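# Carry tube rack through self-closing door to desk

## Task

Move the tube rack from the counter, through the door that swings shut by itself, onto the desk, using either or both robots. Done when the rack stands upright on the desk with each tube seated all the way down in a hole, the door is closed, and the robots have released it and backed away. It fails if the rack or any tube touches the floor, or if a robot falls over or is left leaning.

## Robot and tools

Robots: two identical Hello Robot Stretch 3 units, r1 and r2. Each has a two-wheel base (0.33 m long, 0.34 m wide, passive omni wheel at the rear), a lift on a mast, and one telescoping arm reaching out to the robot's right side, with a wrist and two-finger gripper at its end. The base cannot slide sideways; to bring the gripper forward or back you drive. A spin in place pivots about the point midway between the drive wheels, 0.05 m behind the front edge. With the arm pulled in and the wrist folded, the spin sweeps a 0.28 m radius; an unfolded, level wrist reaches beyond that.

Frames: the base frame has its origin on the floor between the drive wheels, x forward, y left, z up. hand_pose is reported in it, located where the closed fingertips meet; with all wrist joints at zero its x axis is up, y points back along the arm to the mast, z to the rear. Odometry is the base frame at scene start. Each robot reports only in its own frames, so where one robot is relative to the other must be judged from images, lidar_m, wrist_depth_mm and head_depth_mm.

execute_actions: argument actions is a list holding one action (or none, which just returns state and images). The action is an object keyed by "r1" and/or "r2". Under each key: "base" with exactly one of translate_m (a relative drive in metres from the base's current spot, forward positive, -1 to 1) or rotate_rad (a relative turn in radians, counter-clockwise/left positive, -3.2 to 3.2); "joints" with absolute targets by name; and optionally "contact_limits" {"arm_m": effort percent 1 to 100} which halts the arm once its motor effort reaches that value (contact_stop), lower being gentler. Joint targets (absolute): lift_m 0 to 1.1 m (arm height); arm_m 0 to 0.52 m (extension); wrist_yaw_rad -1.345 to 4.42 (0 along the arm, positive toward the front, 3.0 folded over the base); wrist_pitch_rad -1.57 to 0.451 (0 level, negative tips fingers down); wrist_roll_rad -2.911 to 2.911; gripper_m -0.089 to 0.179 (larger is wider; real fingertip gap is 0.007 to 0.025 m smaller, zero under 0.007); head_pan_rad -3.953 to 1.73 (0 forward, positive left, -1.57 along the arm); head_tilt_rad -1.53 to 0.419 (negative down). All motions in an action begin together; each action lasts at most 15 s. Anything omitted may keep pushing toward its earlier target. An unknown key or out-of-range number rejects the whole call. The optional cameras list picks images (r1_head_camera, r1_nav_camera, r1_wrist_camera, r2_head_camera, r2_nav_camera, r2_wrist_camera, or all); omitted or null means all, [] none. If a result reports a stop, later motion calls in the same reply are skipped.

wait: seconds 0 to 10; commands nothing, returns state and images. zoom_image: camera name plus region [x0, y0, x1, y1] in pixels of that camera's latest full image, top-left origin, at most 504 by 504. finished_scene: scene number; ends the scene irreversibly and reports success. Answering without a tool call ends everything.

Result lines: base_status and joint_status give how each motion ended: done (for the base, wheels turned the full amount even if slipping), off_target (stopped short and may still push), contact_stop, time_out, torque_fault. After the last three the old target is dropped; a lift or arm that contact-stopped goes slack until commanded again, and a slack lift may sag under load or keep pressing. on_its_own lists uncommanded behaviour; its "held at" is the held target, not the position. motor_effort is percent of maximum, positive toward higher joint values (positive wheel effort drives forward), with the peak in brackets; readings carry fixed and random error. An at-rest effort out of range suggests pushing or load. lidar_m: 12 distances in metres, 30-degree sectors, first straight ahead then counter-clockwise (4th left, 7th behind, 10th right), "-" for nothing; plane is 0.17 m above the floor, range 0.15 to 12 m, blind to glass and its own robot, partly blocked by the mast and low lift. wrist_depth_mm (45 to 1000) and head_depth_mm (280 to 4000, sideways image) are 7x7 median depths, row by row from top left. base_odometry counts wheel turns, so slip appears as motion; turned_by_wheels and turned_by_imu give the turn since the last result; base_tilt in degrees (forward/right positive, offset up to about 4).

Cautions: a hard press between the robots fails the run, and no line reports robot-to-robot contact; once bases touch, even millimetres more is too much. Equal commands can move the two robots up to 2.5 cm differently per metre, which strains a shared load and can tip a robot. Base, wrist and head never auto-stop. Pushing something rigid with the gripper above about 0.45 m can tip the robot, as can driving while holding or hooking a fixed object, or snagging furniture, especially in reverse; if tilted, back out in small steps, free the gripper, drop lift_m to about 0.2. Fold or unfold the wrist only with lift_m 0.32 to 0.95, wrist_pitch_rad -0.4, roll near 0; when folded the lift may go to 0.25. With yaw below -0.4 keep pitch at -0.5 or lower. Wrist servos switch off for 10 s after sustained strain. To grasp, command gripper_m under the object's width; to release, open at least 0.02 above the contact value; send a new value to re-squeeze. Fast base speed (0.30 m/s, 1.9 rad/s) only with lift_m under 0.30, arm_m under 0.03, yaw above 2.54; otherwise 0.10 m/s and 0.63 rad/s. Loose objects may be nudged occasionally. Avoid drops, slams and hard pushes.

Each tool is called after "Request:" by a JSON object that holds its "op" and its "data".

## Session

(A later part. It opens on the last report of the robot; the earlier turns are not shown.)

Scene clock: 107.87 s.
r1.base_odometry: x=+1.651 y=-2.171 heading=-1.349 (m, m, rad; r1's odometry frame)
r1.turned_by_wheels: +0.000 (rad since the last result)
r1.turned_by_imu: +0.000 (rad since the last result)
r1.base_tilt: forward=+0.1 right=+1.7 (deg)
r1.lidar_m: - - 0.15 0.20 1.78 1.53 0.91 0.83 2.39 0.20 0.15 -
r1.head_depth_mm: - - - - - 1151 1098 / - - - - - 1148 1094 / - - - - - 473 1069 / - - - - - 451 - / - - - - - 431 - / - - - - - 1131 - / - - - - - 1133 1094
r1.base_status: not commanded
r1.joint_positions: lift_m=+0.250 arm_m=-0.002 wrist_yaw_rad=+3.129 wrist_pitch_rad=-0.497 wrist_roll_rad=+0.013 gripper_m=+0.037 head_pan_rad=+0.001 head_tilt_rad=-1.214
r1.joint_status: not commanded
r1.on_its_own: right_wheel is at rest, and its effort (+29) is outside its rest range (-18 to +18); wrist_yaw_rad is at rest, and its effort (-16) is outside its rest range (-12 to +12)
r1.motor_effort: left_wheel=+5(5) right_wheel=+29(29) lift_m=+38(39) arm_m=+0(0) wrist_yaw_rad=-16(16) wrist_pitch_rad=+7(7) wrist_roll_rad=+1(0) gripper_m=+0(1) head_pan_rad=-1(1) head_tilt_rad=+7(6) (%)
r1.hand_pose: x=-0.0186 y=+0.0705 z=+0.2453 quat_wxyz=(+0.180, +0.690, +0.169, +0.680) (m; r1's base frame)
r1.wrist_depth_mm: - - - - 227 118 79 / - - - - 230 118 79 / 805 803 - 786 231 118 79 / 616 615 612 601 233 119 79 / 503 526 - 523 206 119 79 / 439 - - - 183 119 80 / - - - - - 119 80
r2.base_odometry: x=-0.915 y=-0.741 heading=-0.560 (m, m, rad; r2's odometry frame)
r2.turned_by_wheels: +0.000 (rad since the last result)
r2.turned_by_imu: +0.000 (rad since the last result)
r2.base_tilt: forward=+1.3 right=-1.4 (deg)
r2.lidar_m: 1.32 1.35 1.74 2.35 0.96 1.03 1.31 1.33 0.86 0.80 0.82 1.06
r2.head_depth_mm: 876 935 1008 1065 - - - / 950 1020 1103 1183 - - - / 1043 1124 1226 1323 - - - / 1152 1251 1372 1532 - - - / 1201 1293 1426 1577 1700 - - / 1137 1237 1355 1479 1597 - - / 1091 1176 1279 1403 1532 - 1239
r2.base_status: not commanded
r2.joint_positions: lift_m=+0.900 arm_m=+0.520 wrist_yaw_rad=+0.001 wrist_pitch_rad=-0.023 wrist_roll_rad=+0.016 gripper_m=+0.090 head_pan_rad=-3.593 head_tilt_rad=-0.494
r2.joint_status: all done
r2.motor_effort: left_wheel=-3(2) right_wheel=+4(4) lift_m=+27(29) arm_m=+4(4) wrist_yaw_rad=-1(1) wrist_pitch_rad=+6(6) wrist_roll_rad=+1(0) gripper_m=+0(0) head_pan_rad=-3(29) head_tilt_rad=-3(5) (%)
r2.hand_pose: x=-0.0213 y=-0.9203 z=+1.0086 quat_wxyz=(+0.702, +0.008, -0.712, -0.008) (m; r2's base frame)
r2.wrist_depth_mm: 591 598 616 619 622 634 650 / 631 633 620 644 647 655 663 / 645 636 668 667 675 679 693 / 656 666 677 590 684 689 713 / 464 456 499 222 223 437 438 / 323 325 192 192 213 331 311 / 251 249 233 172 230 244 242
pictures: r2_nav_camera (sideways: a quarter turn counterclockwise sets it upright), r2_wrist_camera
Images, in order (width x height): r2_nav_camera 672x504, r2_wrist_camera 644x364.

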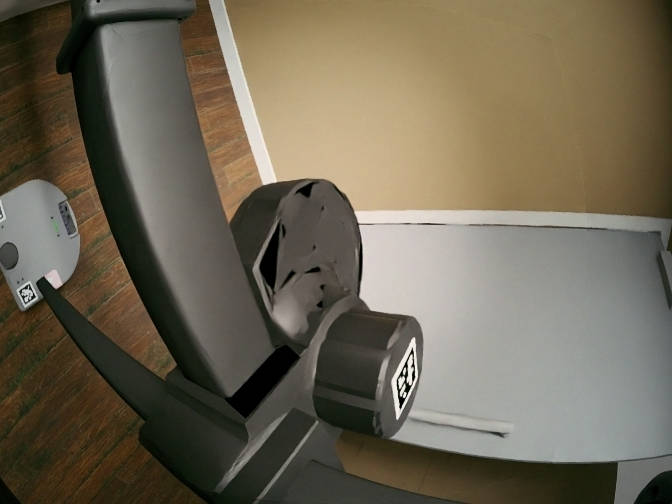

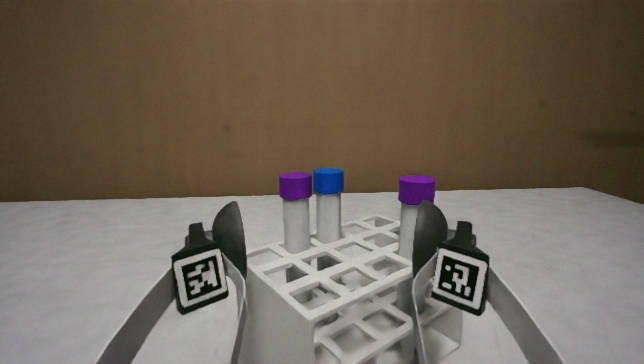

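Request:
{"op": "execute_actions", "data": {"actions": [{"r2":{"base":{"rotate_rad":-1.2},"joints":{"gripper_m":0.17,"arm_m":0.1}}}], "cameras": []}}

Request:
{"op": "execute_actions", "data": {"actions": [{"r2":{"base":{"translate_m":0.3}}}], "cameras": []}}

Request:
{"op": "execute_actions", "data": {"actions": [{"r2":{"base":{"rotate_rad":1.2}}}], "cameras": []}}

Request:
{"op": "execute_actions", "data": {"actions": [{"r2":{"base":{"translate_m":-0.25},"joints":{"wrist_yaw_rad":0.6,"lift_m":0.9,"head_pan_rad":-1.4}}}], "cameras": ["r2_wrist_camera","r2_head_camera"]}}

Scene clock: 114.20 s.
r1.base_odometry: x=+1.651 y=-2.171 heading=-1.349 (m, m, rad; r1's odometry frame)
r1.turned_by_wheels: +0.000 (rad since the last result)
r1.turned_by_imu: +0.000 (rad since the last result)
r1.base_tilt: forward=+0.1 right=+1.7 (deg)
r1.lidar_m: - - 0.15 0.20 1.78 1.53 0.91 0.83 2.40 0.20 0.15 -
r1.head_depth_mm: - - - - - 1155 1105 / - - - - - 1149 1094 / - - - - - 473 1070 / - - - - - 450 - / - - - - - 431 - / - - - - - 1125 - / - - - - - 1131 1094
r1.base_status: not commanded
r1.joint_positions: lift_m=+0.250 arm_m=-0.002 wrist_yaw_rad=+3.129 wrist_pitch_rad=-0.497 wrist_roll_rad=+0.013 gripper_m=+0.037 head_pan_rad=+0.001 head_tilt_rad=-1.214
r1.joint_status: not commanded
r1.on_its_own: right_wheel is at rest, and its effort (+29) is outside its rest range (-18 to +18); wrist_yaw_rad is at rest, and its effort (-16) is outside its rest range (-12 to +12)
r1.motor_effort: left_wheel=+5(5) right_wheel=+29(29) lift_m=+39(39) arm_m=+0(0) wrist_yaw_rad=-16(16) wrist_pitch_rad=+7(7) wrist_roll_rad=+0(0) gripper_m=-1(0) head_pan_rad=-1(1) head_tilt_rad=+6(6) (%)
r1.hand_pose: x=-0.0186 y=+0.0705 z=+0.2453 quat_wxyz=(+0.180, +0.690, +0.169, +0.680) (m; r1's base frame)
r1.wrist_depth_mm: - - - - 228 117 79 / - - - - 230 117 79 / 800 782 - 808 231 118 79 / 614 618 615 604 233 119 79 / 506 521 - 524 207 119 79 / 443 - - - 184 119 80 / - - - - - 120 80
r2.base_odometry: x=-0.915 y=-0.741 heading=-1.760 (m, m, rad; r2's odometry frame)
r2.turned_by_wheels: -1.200 (rad since the last result)
r2.turned_by_imu: -1.217 (rad since the last result)
r2.base_tilt: forward=+1.4 right=-1.4 (deg)
r2.lidar_m: 0.80 0.95 1.32 1.32 1.56 2.35 0.94 0.96 1.31 1.31 0.91 0.80
r2.head_depth_mm: 2110 2293 2544 2728 - - - / 2087 2290 2503 2735 - - - / 2084 2247 2487 2658 - - - / 2048 2229 2455 2597 - - - / 2029 2177 2403 2571 2147 - - / 1999 2172 2393 2553 2094 - - / 1982 2183 2378 2518 2036 - 1243
r2.base_status: done
r2.joint_positions: lift_m=+0.900 arm_m=+0.100 wrist_yaw_rad=+0.000 wrist_pitch_rad=-0.023 wrist_roll_rad=+0.016 gripper_m=+0.170 head_pan_rad=-3.593 head_tilt_rad=-0.494
r2.joint_status: all done
r2.motor_effort: left_wheel=+2(6) right_wheel=-5(12) lift_m=+26(26) arm_m=-4(5) wrist_yaw_rad=-1(1) wrist_pitch_rad=+6(6) wrist_roll_rad=+0(1) gripper_m=+0(97) head_pan_rad=-4(2) head_tilt_rad=-3(3) (%)
r2.hand_pose: x=-0.0215 y=-0.5009 z=+1.0086 quat_wxyz=(+0.702, +0.008, -0.712, -0.008) (m; r2's base frame)
r2.wrist_depth_mm: - - - 967 886 807 780 / - - - - 904 854 797 / - - - - 940 864 812 / - - - - - 873 826 / - - - - - 966 850 / - - - - - 991 877 / - - - - - - 929
pictures: none
No camera images: the call's "cameras" was empty. Leave "cameras" out to get every camera's image.

Scene clock: 118.50 s.
r1.base_odometry: x=+1.651 y=-2.171 heading=-1.349 (m, m, rad; r1's odometry frame)
r1.turned_by_wheels: +0.000 (rad since the last result)
r1.turned_by_imu: +0.000 (rad since the last result)
r1.base_tilt: forward=+0.1 right=+1.8 (deg)
r1.lidar_m: - - 0.15 0.20 1.79 1.53 0.91 0.83 2.40 0.20 0.15 -
r1.head_depth_mm: - - - - - 1151 1102 / - - - - - 1147 1096 / - - - - - 473 1071 / - - - - - 451 - / - - - - - 432 - / - - - - - 1131 - / - - - - - 1134 1089
r1.base_status: not commanded
r1.joint_positions: lift_m=+0.250 arm_m=-0.002 wrist_yaw_rad=+3.129 wrist_pitch_rad=-0.497 wrist_roll_rad=+0.013 gripper_m=+0.037 head_pan_rad=+0.001 head_tilt_rad=-1.214
r1.joint_status: not commanded
r1.on_its_own: right_wheel is at rest, and its effort (+29) is outside its rest range (-18 to +18); wrist_yaw_rad is at rest, and its effort (-16) is outside its rest range (-12 to +12)
r1.motor_effort: left_wheel=+5(5) right_wheel=+29(29) lift_m=+39(39) arm_m=+0(0) wrist_yaw_rad=-16(16) wrist_pitch_rad=+8(8) wrist_roll_rad=+1(0) gripper_m=+0(0) head_pan_rad=-1(1) head_tilt_rad=+6(6) (%)
r1.hand_pose: x=-0.0186 y=+0.0705 z=+0.2453 quat_wxyz=(+0.180, +0.690, +0.169, +0.680) (m; r1's base frame)
r1.wrist_depth_mm: - - - - 229 117 79 / - - - - 230 118 79 / 794 800 - 779 231 118 79 / 611 615 611 608 232 119 79 / 503 521 - 526 207 119 79 / 443 - - - 185 120 80 / - - - - - 120 80
r2.base_odometry: x=-0.972 y=-1.036 heading=-1.760 (m, m, rad; r2's odometry frame)
r2.turned_by_wheels: +0.000 (rad since the last result)
r2.turned_by_imu: +0.000 (rad since the last result)
r2.base_tilt: forward=+1.3 right=-1.4 (deg)
r2.lidar_m: 0.52 0.61 1.10 1.23 1.45 2.63 1.24 1.28 1.39 1.39 0.59 0.52
r2.head_depth_mm: 2353 2572 2757 2660 - - - / 2336 2560 2780 2884 - - - / 2324 2530 2791 2762 - - - / 2282 2510 2776 2677 - - - / 2260 2467 2712 2651 2181 - - / 2220 2480 2743 2620 2126 - - / 2186 2439 2635 2635 2046 - 1250
r2.base_status: done
r2.joint_positions: lift_m=+0.900 arm_m=+0.100 wrist_yaw_rad=+0.000 wrist_pitch_rad=-0.023 wrist_roll_rad=+0.016 gripper_m=+0.170 head_pan_rad=-3.593 head_tilt_rad=-0.494
r2.joint_status: not commanded
r2.motor_effort: left_wheel=+3(6) right_wheel=-5(8) lift_m=+26(27) arm_m=-4(4) wrist_yaw_rad=-2(0) wrist_pitch_rad=+6(6) wrist_roll_rad=+0(0) gripper_m=-1(0) head_pan_rad=-4(2) head_tilt_rad=-3(3) (%)
r2.hand_pose: x=-0.0215 y=-0.5009 z=+1.0086 quat_wxyz=(+0.702, +0.008, -0.712, -0.008) (m; r2's base frame)
r2.wrist_depth_mm: 981 - - - 959 903 836 / 956 - - - - 946 847 / 956 - - - - 975 888 / 975 - - - - 984 906 / 469 - - - - - 957 / 388 - - - - - 948 / 445 553 - - - - -
pictures: none
No camera images: the call's "cameras" was empty. Leave "cameras" out to get every camera's image.

Scene clock: 121.47 s.
r1.base_odometry: x=+1.651 y=-2.171 heading=-1.349 (m, m, rad; r1's odometry frame)
r1.turned_by_wheels: +0.000 (rad since the last result)
r1.turned_by_imu: +0.000 (rad since the last result)
r1.base_tilt: forward=+0.0 right=+1.9 (deg)
r1.lidar_m: - - 0.15 0.20 1.78 1.53 0.91 0.83 2.40 0.20 0.15 -
r1.head_depth_mm: - - - - - 1154 1098 / - - - - - 1143 1096 / - - - - - 473 1072 / - - - - - 450 - / - - - - - 431 - / - - - - - 1128 - / - - - - - 1132 1088
r1.base_status: not commanded
r1.joint_positions: lift_m=+0.250 arm_m=-0.002 wrist_yaw_rad=+3.129 wrist_pitch_rad=-0.497 wrist_roll_rad=+0.013 gripper_m=+0.037 head_pan_rad=+0.001 head_tilt_rad=-1.214
r1.joint_status: not commanded
r1.on_its_own: right_wheel is at rest, and its effort (+29) is outside its rest range (-18 to +18); wrist_yaw_rad is at rest, and its effort (-16) is outside its rest range (-12 to +12)
r1.motor_effort: left_wheel=+5(5) right_wheel=+29(29) lift_m=+39(39) arm_m=+0(0) wrist_yaw_rad=-16(16) wrist_pitch_rad=+7(7) wrist_roll_rad=+0(1) gripper_m=+0(0) head_pan_rad=-1(0) head_tilt_rad=+7(6) (%)
r1.hand_pose: x=-0.0186 y=+0.0705 z=+0.2453 quat_wxyz=(+0.180, +0.690, +0.169, +0.680) (m; r1's base frame)
r1.wrist_depth_mm: - - - - 227 117 79 / - - - - 230 118 79 / 784 788 - 798 231 119 79 / 616 617 629 623 233 119 79 / 501 523 - 523 207 119 80 / 438 - - - 185 119 80 / - - - - - 119 80
r2.base_odometry: x=-0.972 y=-1.036 heading=-0.560 (m, m, rad; r2's odometry frame)
r2.turned_by_wheels: +1.200 (rad since the last result)
r2.turned_by_imu: +1.215 (rad since the last result)
r2.base_tilt: forward=+1.4 right=-1.4 (deg)
r2.lidar_m: 1.23 1.26 1.63 2.64 1.28 1.35 1.39 0.80 0.55 0.52 0.53 0.69
r2.head_depth_mm: 1172 1244 1345 1431 - - - / 1273 1365 1471 1580 - - - / 1361 1499 1624 1769 - - - / 1346 1469 1620 1772 - - - / 1278 1392 1524 1682 1804 - - / 1222 1323 1451 1587 1710 - - / 1174 1262 1371 1510 1640 - 1243
r2.base_status: done
r2.joint_positions: lift_m=+0.900 arm_m=+0.100 wrist_yaw_rad=+0.000 wrist_pitch_rad=-0.023 wrist_roll_rad=+0.016 gripper_m=+0.170 head_pan_rad=-3.593 head_tilt_rad=-0.494
r2.joint_status: not commanded
r2.motor_effort: left_wheel=-2(5) right_wheel=+4(10) lift_m=+26(26) arm_m=-4(4) wrist_yaw_rad=-1(0) wrist_pitch_rad=+6(6) wrist_roll_rad=+1(1) gripper_m=+0(0) head_pan_rad=-2(2) head_tilt_rad=-3(3) (%)
r2.hand_pose: x=-0.0215 y=-0.5009 z=+1.0086 quat_wxyz=(+0.702, +0.008, -0.712, -0.008) (m; r2's base frame)
r2.wrist_depth_mm: 721 740 749 743 757 772 766 / 737 751 760 764 762 790 797 / 763 770 785 817 805 814 828 / 796 795 810 779 409 744 741 / 463 504 452 448 318 372 442 / 341 316 321 322 306 316 335 / 247 252 248 248 248 245 235
pictures: none
No camera images: the call's "cameras" was empty. Leave "cameras" out to get every camera's image.

Scene clock: 125.27 s.
r1.base_odometry: x=+1.651 y=-2.171 heading=-1.349 (m, m, rad; r1's odometry frame)
r1.turned_by_wheels: +0.000 (rad since the last result)
r1.turned_by_imu: +0.000 (rad since the last result)
r1.base_tilt: forward=+0.1 right=+1.9 (deg)
r1.lidar_m: - - 0.15 0.20 1.79 1.53 0.91 0.83 2.40 0.20 0.15 -
r1.head_depth_mm: - - - - - 1153 1100 / - - - - - 1144 1091 / - - - - - 473 1070 / - - - - - 450 - / - - - - - 431 - / - - - - - 1129 - / - - - - - 1132 1092
r1.base_status: not commanded
r1.joint_positions: lift_m=+0.250 arm_m=-0.002 wrist_yaw_rad=+3.129 wrist_pitch_rad=-0.497 wrist_roll_rad=+0.013 gripper_m=+0.037 head_pan_rad=+0.001 head_tilt_rad=-1.214
r1.joint_status: not commanded
r1.on_its_own: right_wheel is at rest, and its effort (+29) is outside its rest range (-18 to +18); wrist_yaw_rad is at rest, and its effort (-16) is outside its rest range (-12 to +12)
r1.motor_effort: left_wheel=+5(4) right_wheel=+29(29) lift_m=+39(39) arm_m=+0(0) wrist_yaw_rad=-16(17) wrist_pitch_rad=+7(7) wrist_roll_rad=+1(0) gripper_m=+0(1) head_pan_rad=-1(1) head_tilt_rad=+6(6) (%)
r1.hand_pose: x=-0.0186 y=+0.0705 z=+0.2453 quat_wxyz=(+0.180, +0.690, +0.169, +0.680) (m; r1's base frame)
r1.wrist_depth_mm: - - - - 228 117 79 / - - - - 229 118 79 / 798 790 - 771 231 118 79 / 613 619 619 610 233 119 79 / 504 529 - 528 206 119 79 / 440 - - - 183 119 80 / - - - - - 120 80
r2.base_odometry: x=-1.184 y=-0.903 heading=-0.560 (m, m, rad; r2's odometry frame)
r2.turned_by_wheels: +0.000 (rad since the last result)
r2.turned_by_imu: -0.001 (rad since the last result)
r2.base_tilt: forward=+1.4 right=-1.4 (deg)
r2.lidar_m: 1.48 1.51 1.95 2.62 1.14 1.21 1.14 1.16 0.57 0.54 0.55 0.71
r2.head_depth_mm: 935 1017 1085 789 616 - 834 / 946 1033 1097 789 638 - 864 / 958 1041 1112 726 - - 842 / 970 1059 1118 713 636 748 861 / 981 1072 1140 786 658 757 880 / 997 1082 1149 781 682 767 907 / 1004 1104 1167 779 682 784 932
r2.base_status: done
r2.joint_positions: lift_m=+0.900 arm_m=+0.100 wrist_yaw_rad=+0.598 wrist_pitch_rad=-0.023 wrist_roll_rad=+0.016 gripper_m=+0.170 head_pan_rad=-1.407 head_tilt_rad=-0.494
r2.joint_status: all done
r2.motor_effort: left_wheel=-3(8) right_wheel=+4(7) lift_m=+27(26) arm_m=-4(4) wrist_yaw_rad=-1(4) wrist_pitch_rad=+6(6) wrist_roll_rad=+0(0) gripper_m=+0(0) head_pan_rad=+2(32) head_tilt_rad=-3(3) (%)
r2.hand_pose: x=+0.1226 y=-0.4565 z=+1.0086 quat_wxyz=(+0.673, +0.218, -0.678, +0.199) (m; r2's base frame)
r2.wrist_depth_mm: - - - 911 804 700 621 / - - - 943 808 701 633 / - - - 990 821 732 650 / 819 811 769 777 670 355 642 / 553 503 458 452 375 337 437 / 642 366 332 320 317 315 330 / 660 472 347 263 245 246 236
pictures: r2_head_camera (sideways: a quarter turn clockwise sets it upright), r2_wrist_camera
Images, in order (width x height): r2_head_camera 896x504, r2_wrist_camera 644x364.

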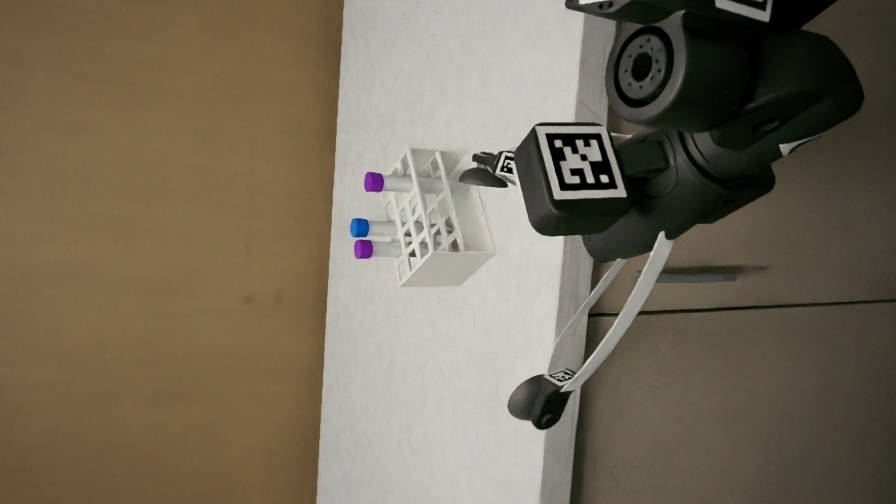

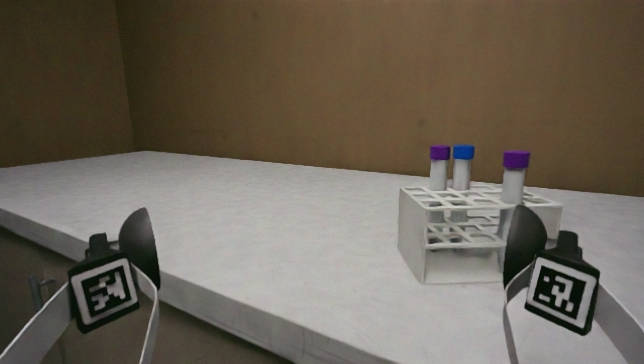

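Request:
{"op": "execute_actions", "data": {"actions": [{"r2":{"base":{"translate_m":-0.03},"joints":{"arm_m":0.3,"lift_m":0.95}}}], "cameras": ["r2_wrist_camera","r2_head_camera"]}}

Scene clock: 128.60 s.
r1.base_odometry: x=+1.651 y=-2.171 heading=-1.349 (m, m, rad; r1's odometry frame)
r1.turned_by_wheels: +0.000 (rad since the last result)
r1.turned_by_imu: +0.000 (rad since the last result)
r1.base_tilt: forward=+0.3 right=+1.9 (deg)
r1.lidar_m: - - 0.15 0.20 1.79 1.53 0.91 0.83 2.39 0.20 0.15 -
r1.head_depth_mm: - - - - - 1153 1097 / - - - - - 1152 1096 / - - - - - 472 1069 / - - - - - 450 - / - - - - - 431 - / - - - - - 1127 - / - - - - - 1132 1094
r1.base_status: not commanded
r1.joint_positions: lift_m=+0.250 arm_m=-0.002 wrist_yaw_rad=+3.129 wrist_pitch_rad=-0.497 wrist_roll_rad=+0.013 gripper_m=+0.037 head_pan_rad=+0.001 head_tilt_rad=-1.214
r1.joint_status: not commanded
r1.on_its_own: right_wheel is at rest, and its effort (+29) is outside its rest range (-18 to +18); wrist_yaw_rad is at rest, and its effort (-16) is outside its rest range (-12 to +12)
r1.motor_effort: left_wheel=+5(5) right_wheel=+29(28) lift_m=+38(39) arm_m=+0(0) wrist_yaw_rad=-16(16) wrist_pitch_rad=+7(7) wrist_roll_rad=+0(0) gripper_m=+1(0) head_pan_rad=-1(1) head_tilt_rad=+7(6) (%)
r1.hand_pose: x=-0.0186 y=+0.0705 z=+0.2453 quat_wxyz=(+0.180, +0.690, +0.169, +0.680) (m; r1's base frame)
r1.wrist_depth_mm: - - - - 228 117 79 / - - - - 229 118 79 / 784 779 - 815 233 118 79 / 606 624 617 607 233 119 79 / 507 520 - 524 206 119 80 / 436 - - - 185 119 80 / - - - - - 120 80
r2.base_odometry: x=-1.209 y=-0.887 heading=-0.560 (m, m, rad; r2's odometry frame)
r2.turned_by_wheels: +0.000 (rad since the last result)
r2.turned_by_imu: -0.001 (rad since the last result)
r2.base_tilt: forward=+1.4 right=-1.4 (deg)
r2.lidar_m: 1.51 1.54 2.00 2.61 1.13 1.18 1.11 1.13 0.58 0.54 0.55 0.71
r2.head_depth_mm: 933 1017 1087 - 615 696 807 / 948 1033 1107 - 637 709 828 / 963 1047 1109 718 634 725 844 / 967 1057 1121 713 657 740 865 / 984 1076 1143 747 660 757 892 / 997 1088 1146 783 657 770 908 / 1003 1106 1167 781 683 790 931
r2.base_status: done
r2.joint_positions: lift_m=+0.950 arm_m=+0.300 wrist_yaw_rad=+0.599 wrist_pitch_rad=-0.023 wrist_roll_rad=+0.016 gripper_m=+0.170 head_pan_rad=-1.407 head_tilt_rad=-0.494
r2.joint_status: all done
r2.motor_effort: left_wheel=-3(6) right_wheel=+5(6) lift_m=+26(28) arm_m=+4(9) wrist_yaw_rad=+0(1) wrist_pitch_rad=+6(6) wrist_roll_rad=+0(0) gripper_m=+0(0) head_pan_rad=+2(2) head_tilt_rad=-3(3) (%)
r2.hand_pose: x=+0.1228 y=-0.6557 z=+1.0587 quat_wxyz=(+0.673, +0.218, -0.678, +0.199) (m; r2's base frame)
r2.wrist_depth_mm: - - 836 695 595 528 474 / - - 842 699 615 542 480 / - - 872 759 642 555 495 / - - 922 784 650 572 501 / 609 655 595 585 583 578 513 / 438 411 419 231 387 412 434 / 322 326 311 228 207 319 303
pictures: r2_head_camera (sideways: a quarter turn clockwise sets it upright), r2_wrist_camera
Images, in order (width x height): r2_head_camera 896x504, r2_wrist_camera 644x364.

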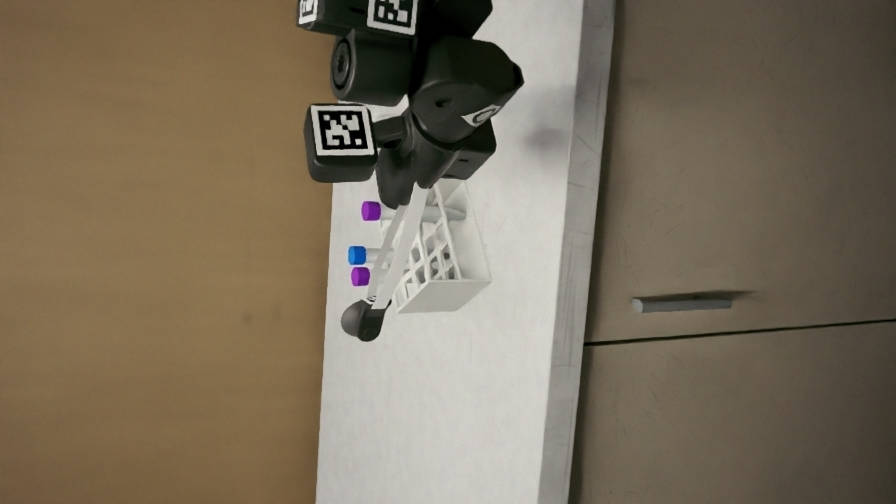

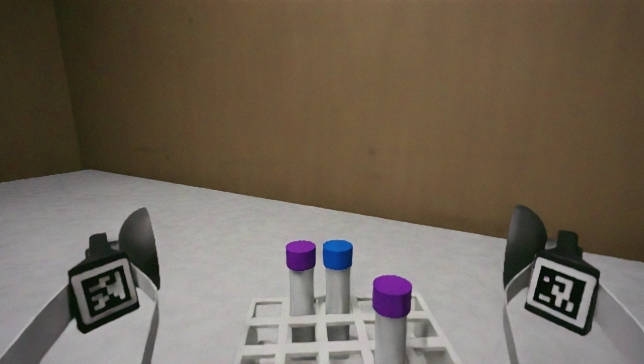

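Well centred. Descend.

Request:
{"op": "execute_actions", "data": {"actions": [{"r2":{"joints":{"lift_m":0.82}}}], "cameras": ["r2_wrist_camera","r2_head_camera"]}}

Scene clock: 131.07 s.
r1.base_odometry: x=+1.651 y=-2.171 heading=-1.349 (m, m, rad; r1's odometry frame)
r1.turned_by_wheels: +0.000 (rad since the last result)
r1.turned_by_imu: +0.000 (rad since the last result)
r1.base_tilt: forward=+0.0 right=+2.0 (deg)
r1.lidar_m: - - 0.15 0.20 1.78 1.53 0.91 0.83 2.39 0.20 0.15 -
r1.head_depth_mm: - - - - - 1153 1101 / - - - - - 1150 1093 / - - - - - 474 1073 / - - - - - 449 - / - - - - - 433 - / - - - - - 1130 - / - - - - - 1130 1092
r1.base_status: not commanded
r1.joint_positions: lift_m=+0.250 arm_m=-0.002 wrist_yaw_rad=+3.129 wrist_pitch_rad=-0.497 wrist_roll_rad=+0.013 gripper_m=+0.037 head_pan_rad=+0.001 head_tilt_rad=-1.214
r1.joint_status: not commanded
r1.on_its_own: right_wheel is at rest, and its effort (+29) is outside its rest range (-18 to +18); wrist_yaw_rad is at rest, and its effort (-17) is outside its rest range (-12 to +12)
r1.motor_effort: left_wheel=+6(4) right_wheel=+29(29) lift_m=+38(39) arm_m=+0(0) wrist_yaw_rad=-17(16) wrist_pitch_rad=+7(7) wrist_roll_rad=+0(1) gripper_m=+0(0) head_pan_rad=-1(1) head_tilt_rad=+6(6) (%)
r1.hand_pose: x=-0.0186 y=+0.0705 z=+0.2453 quat_wxyz=(+0.180, +0.690, +0.169, +0.680) (m; r1's base frame)
r1.wrist_depth_mm: - - - - 227 118 79 / - - - - 231 118 79 / 776 809 - 794 231 119 79 / 608 622 613 617 231 119 80 / 506 523 - 525 207 119 79 / 440 - - - 183 119 80 / - - - - - 120 80
r2.base_odometry: x=-1.209 y=-0.887 heading=-0.560 (m, m, rad; r2's odometry frame)
r2.turned_by_wheels: +0.000 (rad since the last result)
r2.turned_by_imu: -0.003 (rad since the last result)
r2.base_tilt: forward=+1.4 right=-1.4 (deg)
r2.lidar_m: 1.51 1.54 1.99 2.61 1.12 1.19 1.11 1.13 0.58 0.54 0.55 0.71
r2.head_depth_mm: 942 1021 1085 833 - 697 809 / 946 1035 1100 828 - 711 827 / 962 1048 1104 744 659 724 847 / 974 1065 1121 733 658 740 865 / 984 1077 1137 743 658 752 887 / 993 1090 1153 776 657 774 912 / 1015 1107 1163 779 684 789 935
r2.base_status: not commanded
r2.joint_positions: lift_m=+0.839 arm_m=+0.300 wrist_yaw_rad=+0.602 wrist_pitch_rad=+0.012 wrist_roll_rad=+0.009 gripper_m=+0.170 head_pan_rad=-1.407 head_tilt_rad=-0.495
r2.joint_status: lift_m contact_stop (moved -0.111 of -0.130)
r2.on_its_own: lift_m is slack since a contact_stop, until your next command for it (your +0.820 is given up)
r2.motor_effort: left_wheel=+0(3) right_wheel=+0(11) lift_m=+23(25) arm_m=+3(4) wrist_yaw_rad=-2(4) wrist_pitch_rad=-4(13) wrist_roll_rad=+4(6) gripper_m=+0(0) head_pan_rad=+3(0) head_tilt_rad=-2(3) (%)
r2.hand_pose: x=+0.1239 y=-0.6562 z=+0.9564 quat_wxyz=(+0.671, +0.207, -0.679, +0.213) (m; r2's base frame)
r2.wrist_depth_mm: - - 825 707 601 528 478 / - - 864 695 620 533 483 / - - 920 211 608 554 493 / 619 608 453 209 177 542 498 / 331 360 216 215 186 270 319 / 241 217 200 204 185 198 234 / 164 171 165 165 167 168 162
pictures: r2_head_camera (sideways: a quarter turn clockwise sets it upright), r2_wrist_camera
Images, in order (width x height): r2_head_camera 896x504, r2_wrist_camera 644x364.

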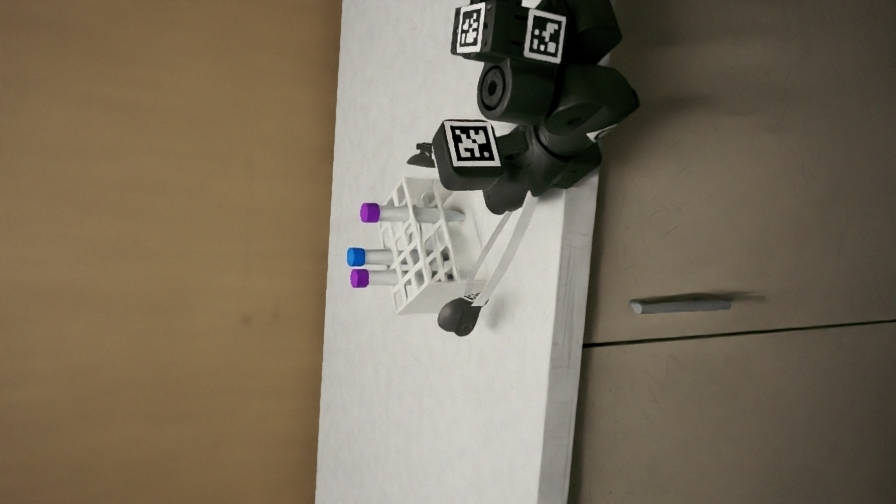

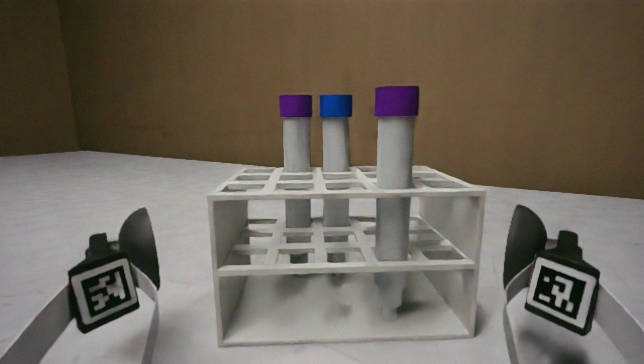

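Request:
{"op": "execute_actions", "data": {"actions": [{"r2":{"base":{"translate_m":0.04},"joints":{"lift_m":0.865,"arm_m":0.36}}}], "cameras": ["r2_wrist_camera"]}}

Request:
{"op": "execute_actions", "data": {"actions": [{"r2":{"joints":{"gripper_m":0.09}}}], "cameras": []}}

Request:
{"op": "execute_actions", "data": {"actions": [{"r2":{"joints":{"lift_m":0.95}}}], "cameras": ["r2_wrist_camera"]}}

Scene clock: 133.53 s.
r1.base_odometry: x=+1.651 y=-2.171 heading=-1.349 (m, m, rad; r1's odometry frame)
r1.turned_by_wheels: +0.000 (rad since the last result)
r1.turned_by_imu: +0.000 (rad since the last result)
r1.base_tilt: forward=+0.0 right=+1.9 (deg)
r1.lidar_m: - - 0.15 0.20 1.78 1.53 0.91 0.83 2.40 0.20 0.15 -
r1.head_depth_mm: - - - - - 1152 1099 / - - - - - 1148 1093 / - - - - - 472 1069 / - - - - - 450 - / - - - - - 430 - / - - - - - 1131 - / - - - - - 1133 1092
r1.base_status: not commanded
r1.joint_positions: lift_m=+0.250 arm_m=-0.002 wrist_yaw_rad=+3.129 wrist_pitch_rad=-0.497 wrist_roll_rad=+0.013 gripper_m=+0.037 head_pan_rad=+0.001 head_tilt_rad=-1.214
r1.joint_status: not commanded
r1.on_its_own: right_wheel is at rest, and its effort (+29) is outside its rest range (-18 to +18); wrist_yaw_rad is at rest, and its effort (-16) is outside its rest range (-12 to +12)
r1.motor_effort: left_wheel=+5(5) right_wheel=+29(28) lift_m=+39(39) arm_m=+0(0) wrist_yaw_rad=-16(16) wrist_pitch_rad=+8(8) wrist_roll_rad=+0(0) gripper_m=+0(0) head_pan_rad=+0(1) head_tilt_rad=+7(6) (%)
r1.hand_pose: x=-0.0186 y=+0.0705 z=+0.2453 quat_wxyz=(+0.180, +0.690, +0.169, +0.680) (m; r1's base frame)
r1.wrist_depth_mm: - - - - 227 117 79 / - - - - 230 118 79 / 793 797 - 790 231 118 79 / 613 603 615 625 232 119 80 / 503 520 - 527 206 119 79 / 443 - - - 184 119 80 / - - - - - 119 80
r2.base_odometry: x=-1.175 y=-0.908 heading=-0.560 (m, m, rad; r2's odometry frame)
r2.turned_by_wheels: +0.000 (rad since the last result)
r2.turned_by_imu: -0.001 (rad since the last result)
r2.base_tilt: forward=+1.4 right=-1.4 (deg)
r2.lidar_m: 1.47 1.50 1.94 2.62 1.20 1.23 1.15 1.17 0.57 0.54 0.55 0.71
r2.head_depth_mm: 935 1019 1089 - 609 694 800 / 947 1028 1098 - 612 707 823 / 956 1040 1101 716 630 721 841 / 969 1062 1118 716 655 729 858 / 981 1067 1136 780 657 751 879 / 986 1086 1145 781 653 770 905 / 1002 1097 1167 780 680 782 932
r2.base_status: done
r2.joint_positions: lift_m=+0.865 arm_m=+0.360 wrist_yaw_rad=+0.600 wrist_pitch_rad=-0.016 wrist_roll_rad=+0.011 gripper_m=+0.170 head_pan_rad=-1.407 head_tilt_rad=-0.495
r2.joint_status: all done
r2.motor_effort: left_wheel=-1(2) right_wheel=+1(7) lift_m=+26(25) arm_m=+5(3) wrist_yaw_rad=+1(3) wrist_pitch_rad=+4(5) wrist_roll_rad=+3(4) gripper_m=+0(0) head_pan_rad=+2(3) head_tilt_rad=-3(2) (%)
r2.hand_pose: x=+0.1231 y=-0.7158 z=+0.9754 quat_wxyz=(+0.674, +0.216, -0.677, +0.202) (m; r2's base frame)
r2.wrist_depth_mm: - 891 745 624 537 477 420 / - 956 772 637 562 489 435 / - - 802 646 542 499 441 / 652 635 494 477 121 495 455 / 367 402 161 164 126 355 354 / 276 115 122 158 126 140 266 / 191 183 151 177 131 167 187
pictures: r2_wrist_camera
Images, in order (width x height): r2_wrist_camera 644x364.

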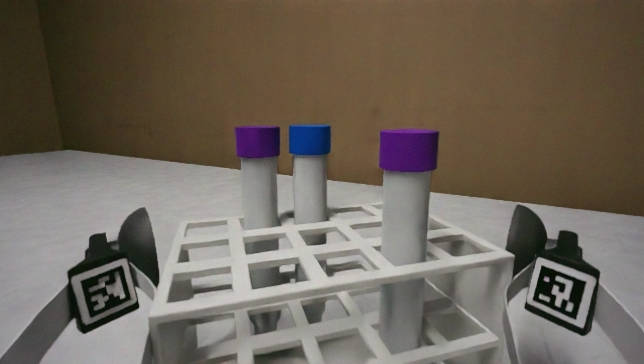

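Scene clock: 134.83 s.
r1.base_odometry: x=+1.651 y=-2.171 heading=-1.349 (m, m, rad; r1's odometry frame)
r1.turned_by_wheels: +0.000 (rad since the last result)
r1.turned_by_imu: +0.000 (rad since the last result)
r1.base_tilt: forward=+0.1 right=+1.9 (deg)
r1.lidar_m: - - 0.15 0.20 1.79 1.53 0.91 0.83 2.40 0.20 0.15 -
r1.head_depth_mm: - - - - - 1158 1104 / - - - - - 1151 1090 / - - - - - 473 1074 / - - - - - 451 - / - - - - - 431 - / - - - - - 1131 - / - - - - - 1134 1088
r1.base_status: not commanded
r1.joint_positions: lift_m=+0.250 arm_m=-0.002 wrist_yaw_rad=+3.129 wrist_pitch_rad=-0.497 wrist_roll_rad=+0.013 gripper_m=+0.037 head_pan_rad=+0.001 head_tilt_rad=-1.214
r1.joint_status: not commanded
r1.on_its_own: right_wheel is at rest, and its effort (+29) is outside its rest range (-18 to +18); wrist_yaw_rad is at rest, and its effort (-16) is outside its rest range (-12 to +12)
r1.motor_effort: left_wheel=+5(5) right_wheel=+29(29) lift_m=+38(39) arm_m=+0(0) wrist_yaw_rad=-16(16) wrist_pitch_rad=+7(7) wrist_roll_rad=+0(0) gripper_m=+0(1) head_pan_rad=-1(0) head_tilt_rad=+7(6) (%)
r1.hand_pose: x=-0.0186 y=+0.0705 z=+0.2453 quat_wxyz=(+0.180, +0.690, +0.169, +0.680) (m; r1's base frame)
r1.wrist_depth_mm: - - - - 227 117 79 / - - - - 229 118 79 / 789 807 - 788 231 118 79 / 624 610 611 630 233 119 79 / 506 522 - 528 206 119 80 / 438 - - - 184 119 80 / - - - - - 120 80
r2.base_odometry: x=-1.175 y=-0.908 heading=-0.560 (m, m, rad; r2's odometry frame)
r2.turned_by_wheels: +0.000 (rad since the last result)
r2.turned_by_imu: +0.000 (rad since the last result)
r2.base_tilt: forward=+1.3 right=-1.4 (deg)
r2.lidar_m: 1.47 1.50 1.94 2.62 1.20 1.23 1.15 1.17 0.57 0.54 0.55 0.71
r2.head_depth_mm: 929 1015 1084 - 608 697 805 / 944 1029 1103 - 611 706 826 / 955 1046 1101 720 632 722 839 / 972 1056 1110 715 655 729 860 / 984 1070 1132 779 657 753 881 / 994 1086 1154 779 654 766 900 / 1004 1101 1160 777 679 781 926
r2.base_status: not commanded
r2.joint_positions: lift_m=+0.865 arm_m=+0.360 wrist_yaw_rad=+0.600 wrist_pitch_rad=-0.016 wrist_roll_rad=+0.011 gripper_m=+0.092 head_pan_rad=-1.407 head_tilt_rad=-0.495
r2.joint_status: all done
r2.motor_effort: left_wheel=-2(1) right_wheel=+1(1) lift_m=+26(26) arm_m=+4(4) wrist_yaw_rad=+0(2) wrist_pitch_rad=+4(4) wrist_roll_rad=+3(3) gripper_m=-30(100) head_pan_rad=+2(3) head_tilt_rad=-2(3) (%)
r2.hand_pose: x=+0.1231 y=-0.7158 z=+0.9754 quat_wxyz=(+0.674, +0.216, -0.677, +0.202) (m; r2's base frame)
r2.wrist_depth_mm: - 897 731 617 536 480 422 / - 960 771 648 561 488 429 / - - 801 620 536 501 445 / 650 632 555 543 200 503 452 / 370 400 161 164 131 353 353 / 275 - 122 158 129 146 260 / 199 191 137 175 134 160 186
pictures: none
No camera images: the call's "cameras" was empty. Leave "cameras" out to get every camera's image.

Scene clock: 136.43 s.
r1.base_odometry: x=+1.651 y=-2.171 heading=-1.349 (m, m, rad; r1's odometry frame)
r1.turned_by_wheels: +0.000 (rad since the last result)
r1.turned_by_imu: +0.000 (rad since the last result)
r1.base_tilt: forward=+0.1 right=+1.9 (deg)
r1.lidar_m: - - 0.15 0.20 1.78 1.53 0.91 0.83 2.40 0.20 0.15 -
r1.head_depth_mm: - - - - - 1155 1101 / - - - - - 1152 1094 / - - - - - 472 1070 / - - - - - 451 - / - - - - - 431 - / - - - - - 1125 - / - - - - - 1129 1092
r1.base_status: not commanded
r1.joint_positions: lift_m=+0.250 arm_m=-0.002 wrist_yaw_rad=+3.129 wrist_pitch_rad=-0.497 wrist_roll_rad=+0.013 gripper_m=+0.037 head_pan_rad=+0.001 head_tilt_rad=-1.214
r1.joint_status: not commanded
r1.on_its_own: right_wheel is at rest, and its effort (+29) is outside its rest range (-18 to +18); wrist_yaw_rad is at rest, and its effort (-16) is outside its rest range (-12 to +12)
r1.motor_effort: left_wheel=+5(5) right_wheel=+29(29) lift_m=+38(39) arm_m=+0(0) wrist_yaw_rad=-16(16) wrist_pitch_rad=+7(7) wrist_roll_rad=+0(0) gripper_m=+0(1) head_pan_rad=-1(1) head_tilt_rad=+7(6) (%)
r1.hand_pose: x=-0.0186 y=+0.0705 z=+0.2453 quat_wxyz=(+0.180, +0.690, +0.169, +0.680) (m; r1's base frame)
r1.wrist_depth_mm: - - - - 228 117 79 / - - - - 229 118 79 / 790 780 - 791 232 118 79 / 613 609 611 627 232 118 79 / 507 530 - 523 207 119 79 / 437 - - - 184 120 80 / - - - - - 119 80
r2.base_odometry: x=-1.175 y=-0.908 heading=-0.560 (m, m, rad; r2's odometry frame)
r2.turned_by_wheels: +0.000 (rad since the last result)
r2.turned_by_imu: +0.000 (rad since the last result)
r2.base_tilt: forward=+1.4 right=-1.4 (deg)
r2.lidar_m: 1.47 1.50 1.93 2.62 1.20 1.23 1.15 1.18 0.57 0.54 0.55 0.71
r2.head_depth_mm: 932 1016 - 718 612 693 806 / 945 1033 1093 717 639 706 819 / 960 1041 1091 749 634 722 840 / 966 1062 706 718 655 728 860 / 981 1069 1131 782 658 751 883 / 991 1082 1144 782 654 768 904 / 1009 1101 1161 779 678 783 923
r2.base_status: not commanded
r2.joint_positions: lift_m=+0.950 arm_m=+0.360 wrist_yaw_rad=+0.600 wrist_pitch_rad=-0.025 wrist_roll_rad=+0.011 gripper_m=+0.098 head_pan_rad=-1.407 head_tilt_rad=-0.495
r2.joint_status: all done
r2.on_its_own: gripper_m is held at +0.097, not at your +0.090, by its stall guard, which is still easing
r2.motor_effort: left_wheel=-1(2) right_wheel=+2(1) lift_m=+27(29) arm_m=+4(4) wrist_yaw_rad=-1(1) wrist_pitch_rad=+7(7) wrist_roll_rad=+4(3) gripper_m=-26(30) head_pan_rad=+3(2) head_tilt_rad=-2(2) (%)
r2.hand_pose: x=+0.1229 y=-0.7156 z=+1.0580 quat_wxyz=(+0.675, +0.219, -0.676, +0.199) (m; r2's base frame)
r2.wrist_depth_mm: - 916 745 624 539 473 420 / - 961 763 647 552 484 433 / - - 812 646 550 497 442 / - 985 816 659 544 507 458 / 592 642 164 169 131 496 462 / 418 - 123 164 131 146 420 / 328 310 146 153 133 160 304
pictures: r2_wrist_camera
Images, in order (width x height): r2_wrist_camera 644x364.

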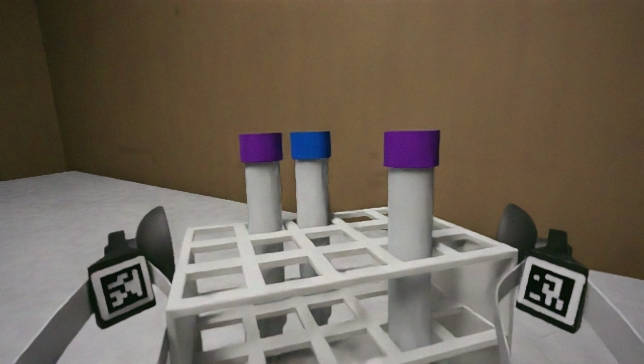

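Request:
{"op": "execute_actions", "data": {"actions": [{"r2":{"joints":{"arm_m":0.0,"wrist_yaw_rad":1.5,"head_pan_rad":-3.6,"head_tilt_rad":-0.6}},"r1":{"joints":{"head_pan_rad":-2.5,"head_tilt_rad":-0.8}}}], "cameras": ["r2_nav_camera","r1_nav_camera","r2_wrist_camera"]}}

Scene clock: 140.60 s.
r1.base_odometry: x=+1.651 y=-2.171 heading=-1.348 (m, m, rad; r1's odometry frame)
r1.turned_by_wheels: +0.001 (rad since the last result)
r1.turned_by_imu: -0.189 (rad since the last result)
r1.base_tilt: forward=+0.1 right=+1.9 (deg)
r1.lidar_m: - - 0.15 0.19 2.01 1.53 1.41 0.80 2.25 2.09 0.15 -
r1.head_depth_mm: 907 1160 1549 1767 1502 1290 1127 / 756 928 1184 1640 1501 1285 1122 / 670 777 930 1194 1447 1279 1116 / 738 844 986 1146 1389 1268 1131 / 1785 2051 2215 1772 1484 1265 1122 / 1952 2294 2221 1775 1470 1259 1102 / 2131 2584 2191 1744 1463 1253 1095
r1.base_status: not commanded
r1.joint_positions: lift_m=+0.250 arm_m=-0.002 wrist_yaw_rad=+3.110 wrist_pitch_rad=-0.497 wrist_roll_rad=+0.013 gripper_m=+0.037 head_pan_rad=-2.481 head_tilt_rad=-0.793
r1.joint_status: head_pan_rad time_out (moved -2.482 of -2.501); head_tilt_rad time_out (moved +0.421 of +0.414)
r1.on_its_own: head_pan_rad is held at -2.480, not at your -2.500, since a time_out
r1.motor_effort: left_wheel=+18(19) right_wheel=-2(29) lift_m=+39(39) arm_m=+0(0) wrist_yaw_rad=-2(16) wrist_pitch_rad=+7(7) wrist_roll_rad=+0(1) gripper_m=+1(0) head_pan_rad=+0(76) head_tilt_rad=+0(65) (%)
r1.hand_pose: x=-0.0145 y=+0.0704 z=+0.2453 quat_wxyz=(+0.186, +0.692, +0.162, +0.678) (m; r1's base frame)
r1.wrist_depth_mm: - - - 430 197 129 95 / - - - 473 209 132 97 / 795 785 - 524 215 137 99 / 624 624 - 562 228 140 102 / 503 519 - 527 228 145 104 / 441 - - - 210 150 106 / - - - - 244 154 108
r2.base_odometry: x=-1.175 y=-0.908 heading=-0.560 (m, m, rad; r2's odometry frame)
r2.turned_by_wheels: +0.000 (rad since the last result)
r2.turned_by_imu: -0.001 (rad since the last result)
r2.base_tilt: forward=+1.3 right=-1.3 (deg)
r2.lidar_m: 1.47 1.50 1.94 2.62 1.20 1.23 1.15 1.17 0.57 0.54 0.55 0.71
r2.head_depth_mm: 1096 1182 - - - - - / 1187 1273 - - - - - / 1165 1297 - - - - - / 1117 1235 1365 - - - - / 1057 1171 1302 - - - - / 1007 1112 1229 - - - - / 966 1053 1161 - - - -
r2.base_status: not commanded
r2.joint_positions: lift_m=+0.950 arm_m=+0.001 wrist_yaw_rad=+1.500 wrist_pitch_rad=-0.025 wrist_roll_rad=+0.012 gripper_m=+0.105 head_pan_rad=-3.593 head_tilt_rad=-0.592
r2.joint_status: all done
r2.on_its_own: gripper_m is held at +0.103, not at your +0.090, by its stall guard, which is not easing now
r2.motor_effort: left_wheel=-1(1) right_wheel=+1(1) lift_m=+27(27) arm_m=-4(5) wrist_yaw_rad=-1(4) wrist_pitch_rad=+7(7) wrist_roll_rad=+3(4) gripper_m=-25(26) head_pan_rad=-3(30) head_tilt_rad=-4(12) (%)
r2.hand_pose: x=+0.2336 y=-0.1636 z=+1.0580 quat_wxyz=(+0.521, +0.491, -0.514, +0.473) (m; r2's base frame)
r2.wrist_depth_mm: - - - - - - - / - - - - - - - / - - - - - - - / - - - - 130 957 938 / - - 163 169 131 605 561 / - - 123 163 130 146 421 / - - 149 153 132 160 439
pictures: r1_nav_camera (sideways: a quarter turn counterclockwise sets it upright), r2_nav_camera (sideways: a quarter turn counterclockwise sets it upright), r2_wrist_camera
Images, in order (width x height): r1_nav_camera 672x504, r2_nav_camera 672x504, r2_wrist_camera 644x364.

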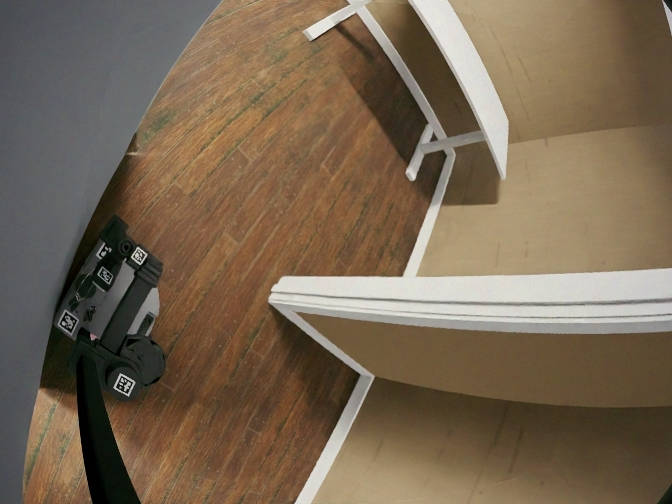

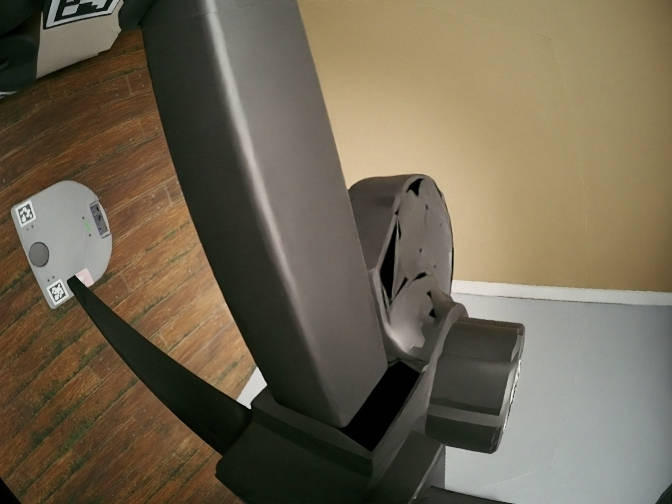

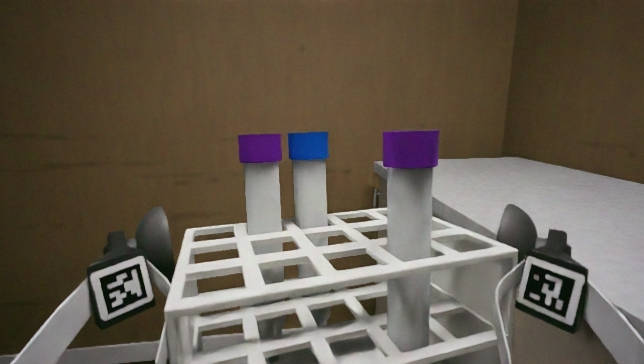

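Request:
{"op": "execute_actions", "data": {"actions": [{"r1":{"base":{"translate_m":0.5},"joints":{"head_pan_rad":1.5,"head_tilt_rad":-0.8}},"r2":{"base":{"rotate_rad":2.4},"joints":{"head_pan_rad":0,"head_tilt_rad":-0.5}}}], "cameras": ["r2_nav_camera","r1_nav_camera"]}}

Scene clock: 146.20 s.
r1.base_odometry: x=+1.761 y=-2.658 heading=-1.348 (m, m, rad; r1's odometry frame)
r1.turned_by_wheels: +0.000 (rad since the last result)
r1.turned_by_imu: -0.076 (rad since the last result)
r1.base_tilt: forward=+0.1 right=+1.9 (deg)
r1.lidar_m: - - 0.15 0.20 2.24 1.71 1.65 0.94 2.30 0.21 0.15 -
r1.head_depth_mm: - - - - - - - / - - - - - - - / - - - - - - - / 360 387 388 427 427 465 522 / 1845 2099 2237 1783 1479 1268 1102 / 1813 2075 2221 1768 1472 1256 1120 / 1790 2043 2191 1745 1462 1304 -
r1.base_status: translate_m off_target (by the wheels' count: +0.4998 of +0.5000)
r1.joint_positions: lift_m=+0.250 arm_m=-0.001 wrist_yaw_rad=+3.115 wrist_pitch_rad=-0.497 wrist_roll_rad=+0.015 gripper_m=+0.037 head_pan_rad=+1.500 head_tilt_rad=-0.796
r1.joint_status: all done
r1.on_its_own: right_wheel is at rest, and its effort (+36) is outside its rest range (-18 to +18)
r1.motor_effort: left_wheel=+12(63) right_wheel=+36(100) lift_m=+35(42) arm_m=-2(2) wrist_yaw_rad=-6(60) wrist_pitch_rad=+7(10) wrist_roll_rad=+0(0) gripper_m=+1(0) head_pan_rad=+0(68) head_tilt_rad=-2(58) (%)
r1.hand_pose: x=-0.0156 y=+0.0702 z=+0.2454 quat_wxyz=(+0.184, +0.692, +0.164, +0.678) (m; r1's base frame)
r1.wrist_depth_mm: - - - - 209 111 75 / - - - - 213 112 76 / 794 804 - 780 215 113 76 / 612 618 606 612 218 114 77 / 514 523 - 525 195 114 77 / 441 - - - 177 115 77 / - - - - 200 115 77
r2.base_odometry: x=-1.175 y=-0.908 heading=+1.840 (m, m, rad; r2's odometry frame)
r2.turned_by_wheels: +2.400 (rad since the last result)
r2.turned_by_imu: +2.430 (rad since the last result)
r2.base_tilt: forward=+1.4 right=-1.4 (deg)
r2.lidar_m: 0.98 1.16 1.15 0.64 0.54 0.54 0.61 1.00 1.47 1.66 2.62 0.90
r2.head_depth_mm: 794 855 914 993 1074 1156 1245 / 858 927 1000 1093 1199 1337 1301 / 936 1017 1106 1214 1353 1474 1299 / 1030 1119 1226 1382 1539 1568 1296 / 1132 1257 1390 1571 1761 1544 1297 / 1165 1254 1382 1494 1647 1555 1294 / 1075 1165 1257 1367 1485 1530 1290
r2.base_status: done
r2.joint_positions: lift_m=+0.950 arm_m=+0.001 wrist_yaw_rad=+1.500 wrist_pitch_rad=-0.025 wrist_roll_rad=+0.012 gripper_m=+0.105 head_pan_rad=-0.007 head_tilt_rad=-0.507
r2.joint_status: all done
r2.on_its_own: gripper_m is held at +0.103, not at your +0.090, by its stall guard, which is not easing now
r2.motor_effort: left_wheel=-4(5) right_wheel=+5(9) lift_m=+27(27) arm_m=-4(4) wrist_yaw_rad=+0(0) wrist_pitch_rad=+7(7) wrist_roll_rad=+3(3) gripper_m=-24(25) head_pan_rad=+2(29) head_tilt_rad=+3(11) (%)
r2.hand_pose: x=+0.2336 y=-0.1636 z=+1.0580 quat_wxyz=(+0.521, +0.491, -0.514, +0.473) (m; r2's base frame)
r2.wrist_depth_mm: 937 - - 882 709 - - / 963 - - 899 752 - - / 964 - - 914 770 - - / 997 - - 892 129 - - / - - 163 170 131 - - / - - 123 164 130 146 - / - - 149 153 132 159 -
pictures: r1_nav_camera (sideways: a quarter turn counterclockwise sets it upright), r2_nav_camera (sideways: a quarter turn counterclockwise sets it upright)
Images, in order (width x height): r1_nav_camera 672x504, r2_nav_camera 672x504.

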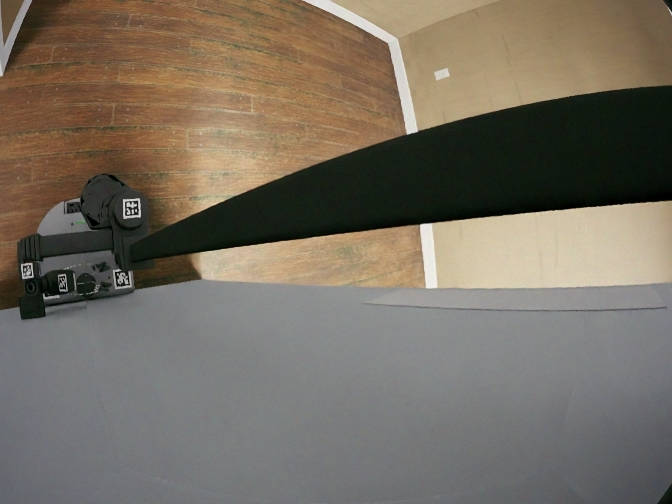

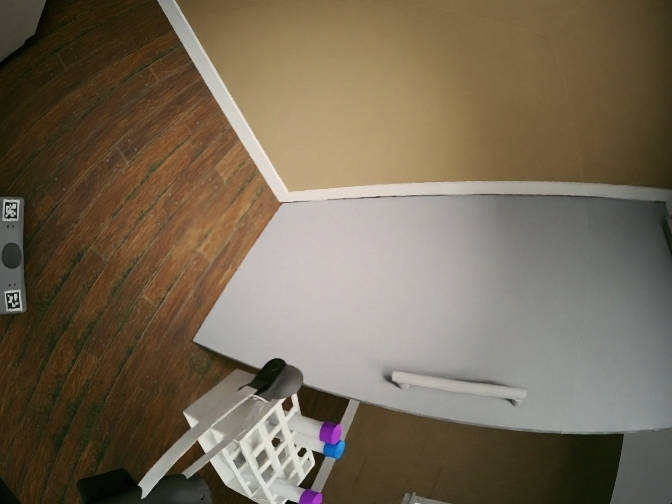

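Request:
{"op": "execute_actions", "data": {"actions": [{"r2":{"base":{"rotate_rad":-2.1}},"r1":{"base":{"rotate_rad":0.7}}}], "cameras": []}}

Request:
{"op": "execute_actions", "data": {"actions": "[{\"r2\":{\"base\":{\"translate_m\":0.9},\"joints\":{\"head_pan_rad\":2.6-0.9}},\"r1\":{\"base\":{\"translate_m\":0.4}}}]", "cameras": ["r2_nav_camera","r1_nav_camera"]}}

Scene clock: 155.23 s.
r1.base_odometry: x=+1.761 y=-2.658 heading=-0.649 (m, m, rad; r1's odometry frame)
r1.turned_by_wheels: +0.699 (rad since the last result)
r1.turned_by_imu: +0.254 (rad since the last result)
r1.base_tilt: forward=+0.1 right=+1.9 (deg)
r1.lidar_m: - - 0.15 2.18 1.85 1.58 0.88 0.87 2.41 0.19 0.15 -
r1.head_depth_mm: - - - - - - - / 391 347 343 329 313 307 302 / 1822 2101 2186 597 537 487 444 / 1857 2140 2235 1806 1485 1273 1089 / 1904 2167 2236 1792 1483 1269 1099 / 1911 2183 2201 1758 1467 1260 1120 / 1941 2234 2207 1758 1462 1306 -
r1.base_status: rotate_rad off_target (by the wheels' count: +0.6991 of +0.7000)
r1.joint_positions: lift_m=+0.250 arm_m=-0.002 wrist_yaw_rad=+3.000 wrist_pitch_rad=-0.497 wrist_roll_rad=+0.015 gripper_m=+0.037 head_pan_rad=+1.500 head_tilt_rad=-0.796
r1.joint_status: not commanded
r1.on_its_own: wrist_yaw_rad is held at +3.001, not at its first target +3.108, by its stall guard, which is not easing now; right_wheel is at rest, and its effort (+45) is outside its rest range (-18 to +18)
r1.motor_effort: left_wheel=+0(12) right_wheel=+45(61) lift_m=+35(36) arm_m=+1(2) wrist_yaw_rad=+1(50) wrist_pitch_rad=+7(7) wrist_roll_rad=-1(1) gripper_m=+0(0) head_pan_rad=+0(0) head_tilt_rad=-2(2) (%)
r1.hand_pose: x=+0.0090 y=+0.0684 z=+0.2455 quat_wxyz=(+0.223, +0.701, +0.123, +0.666) (m; r1's base frame)
r1.wrist_depth_mm: - - - - 248 125 83 / - - - - 251 125 83 / 798 791 788 790 252 125 83 / 612 625 623 623 250 125 83 / 502 502 - 515 235 125 83 / 445 - - - 195 126 83 / - - - - 252 125 83
r2.base_odometry: x=-1.175 y=-0.908 heading=-0.260 (m, m, rad; r2's odometry frame)
r2.turned_by_wheels: -2.100 (rad since the last result)
r2.turned_by_imu: -2.128 (rad since the last result)
r2.base_tilt: forward=+1.4 right=-1.3 (deg)
r2.lidar_m: 1.47 1.67 2.62 0.99 1.06 1.16 1.15 0.64 0.54 0.54 0.61 1.00
r2.head_depth_mm: 1187 1301 1411 1564 1765 1663 1252 / 1223 1342 1457 1622 1794 1609 1307 / 1248 1361 1498 1663 1826 1566 1301 / 1283 1404 1551 1726 1872 1551 1300 / 1305 1439 1602 1782 1914 1564 1291 / 1352 1478 1633 1846 1958 1553 1304 / 1380 1531 1694 1900 1937 1561 1298
r2.base_status: done
r2.joint_positions: lift_m=+0.950 arm_m=+0.001 wrist_yaw_rad=+1.500 wrist_pitch_rad=-0.025 wrist_roll_rad=+0.012 gripper_m=+0.105 head_pan_rad=-0.007 head_tilt_rad=-0.507
r2.joint_status: not commanded
r2.on_its_own: gripper_m is held at +0.103, not at your +0.090, by its stall guard, which is not easing now
r2.motor_effort: left_wheel=+3(5) right_wheel=-5(10) lift_m=+27(27) arm_m=-4(4) wrist_yaw_rad=+0(0) wrist_pitch_rad=+7(7) wrist_roll_rad=+3(3) gripper_m=-25(24) head_pan_rad=+2(1) head_tilt_rad=+2(3) (%)
r2.hand_pose: x=+0.2336 y=-0.1636 z=+1.0580 quat_wxyz=(+0.521, +0.491, -0.514, +0.473) (m; r2's base frame)
r2.wrist_depth_mm: - - - - - - - / - - - - - - - / - - - - - - - / - - - - 129 - 940 / - - 164 170 131 847 647 / - - 123 164 130 145 576 / - - 149 154 133 159 680
pictures: none
No camera images: the call's "cameras" was empty. Leave "cameras" out to get every camera's image.



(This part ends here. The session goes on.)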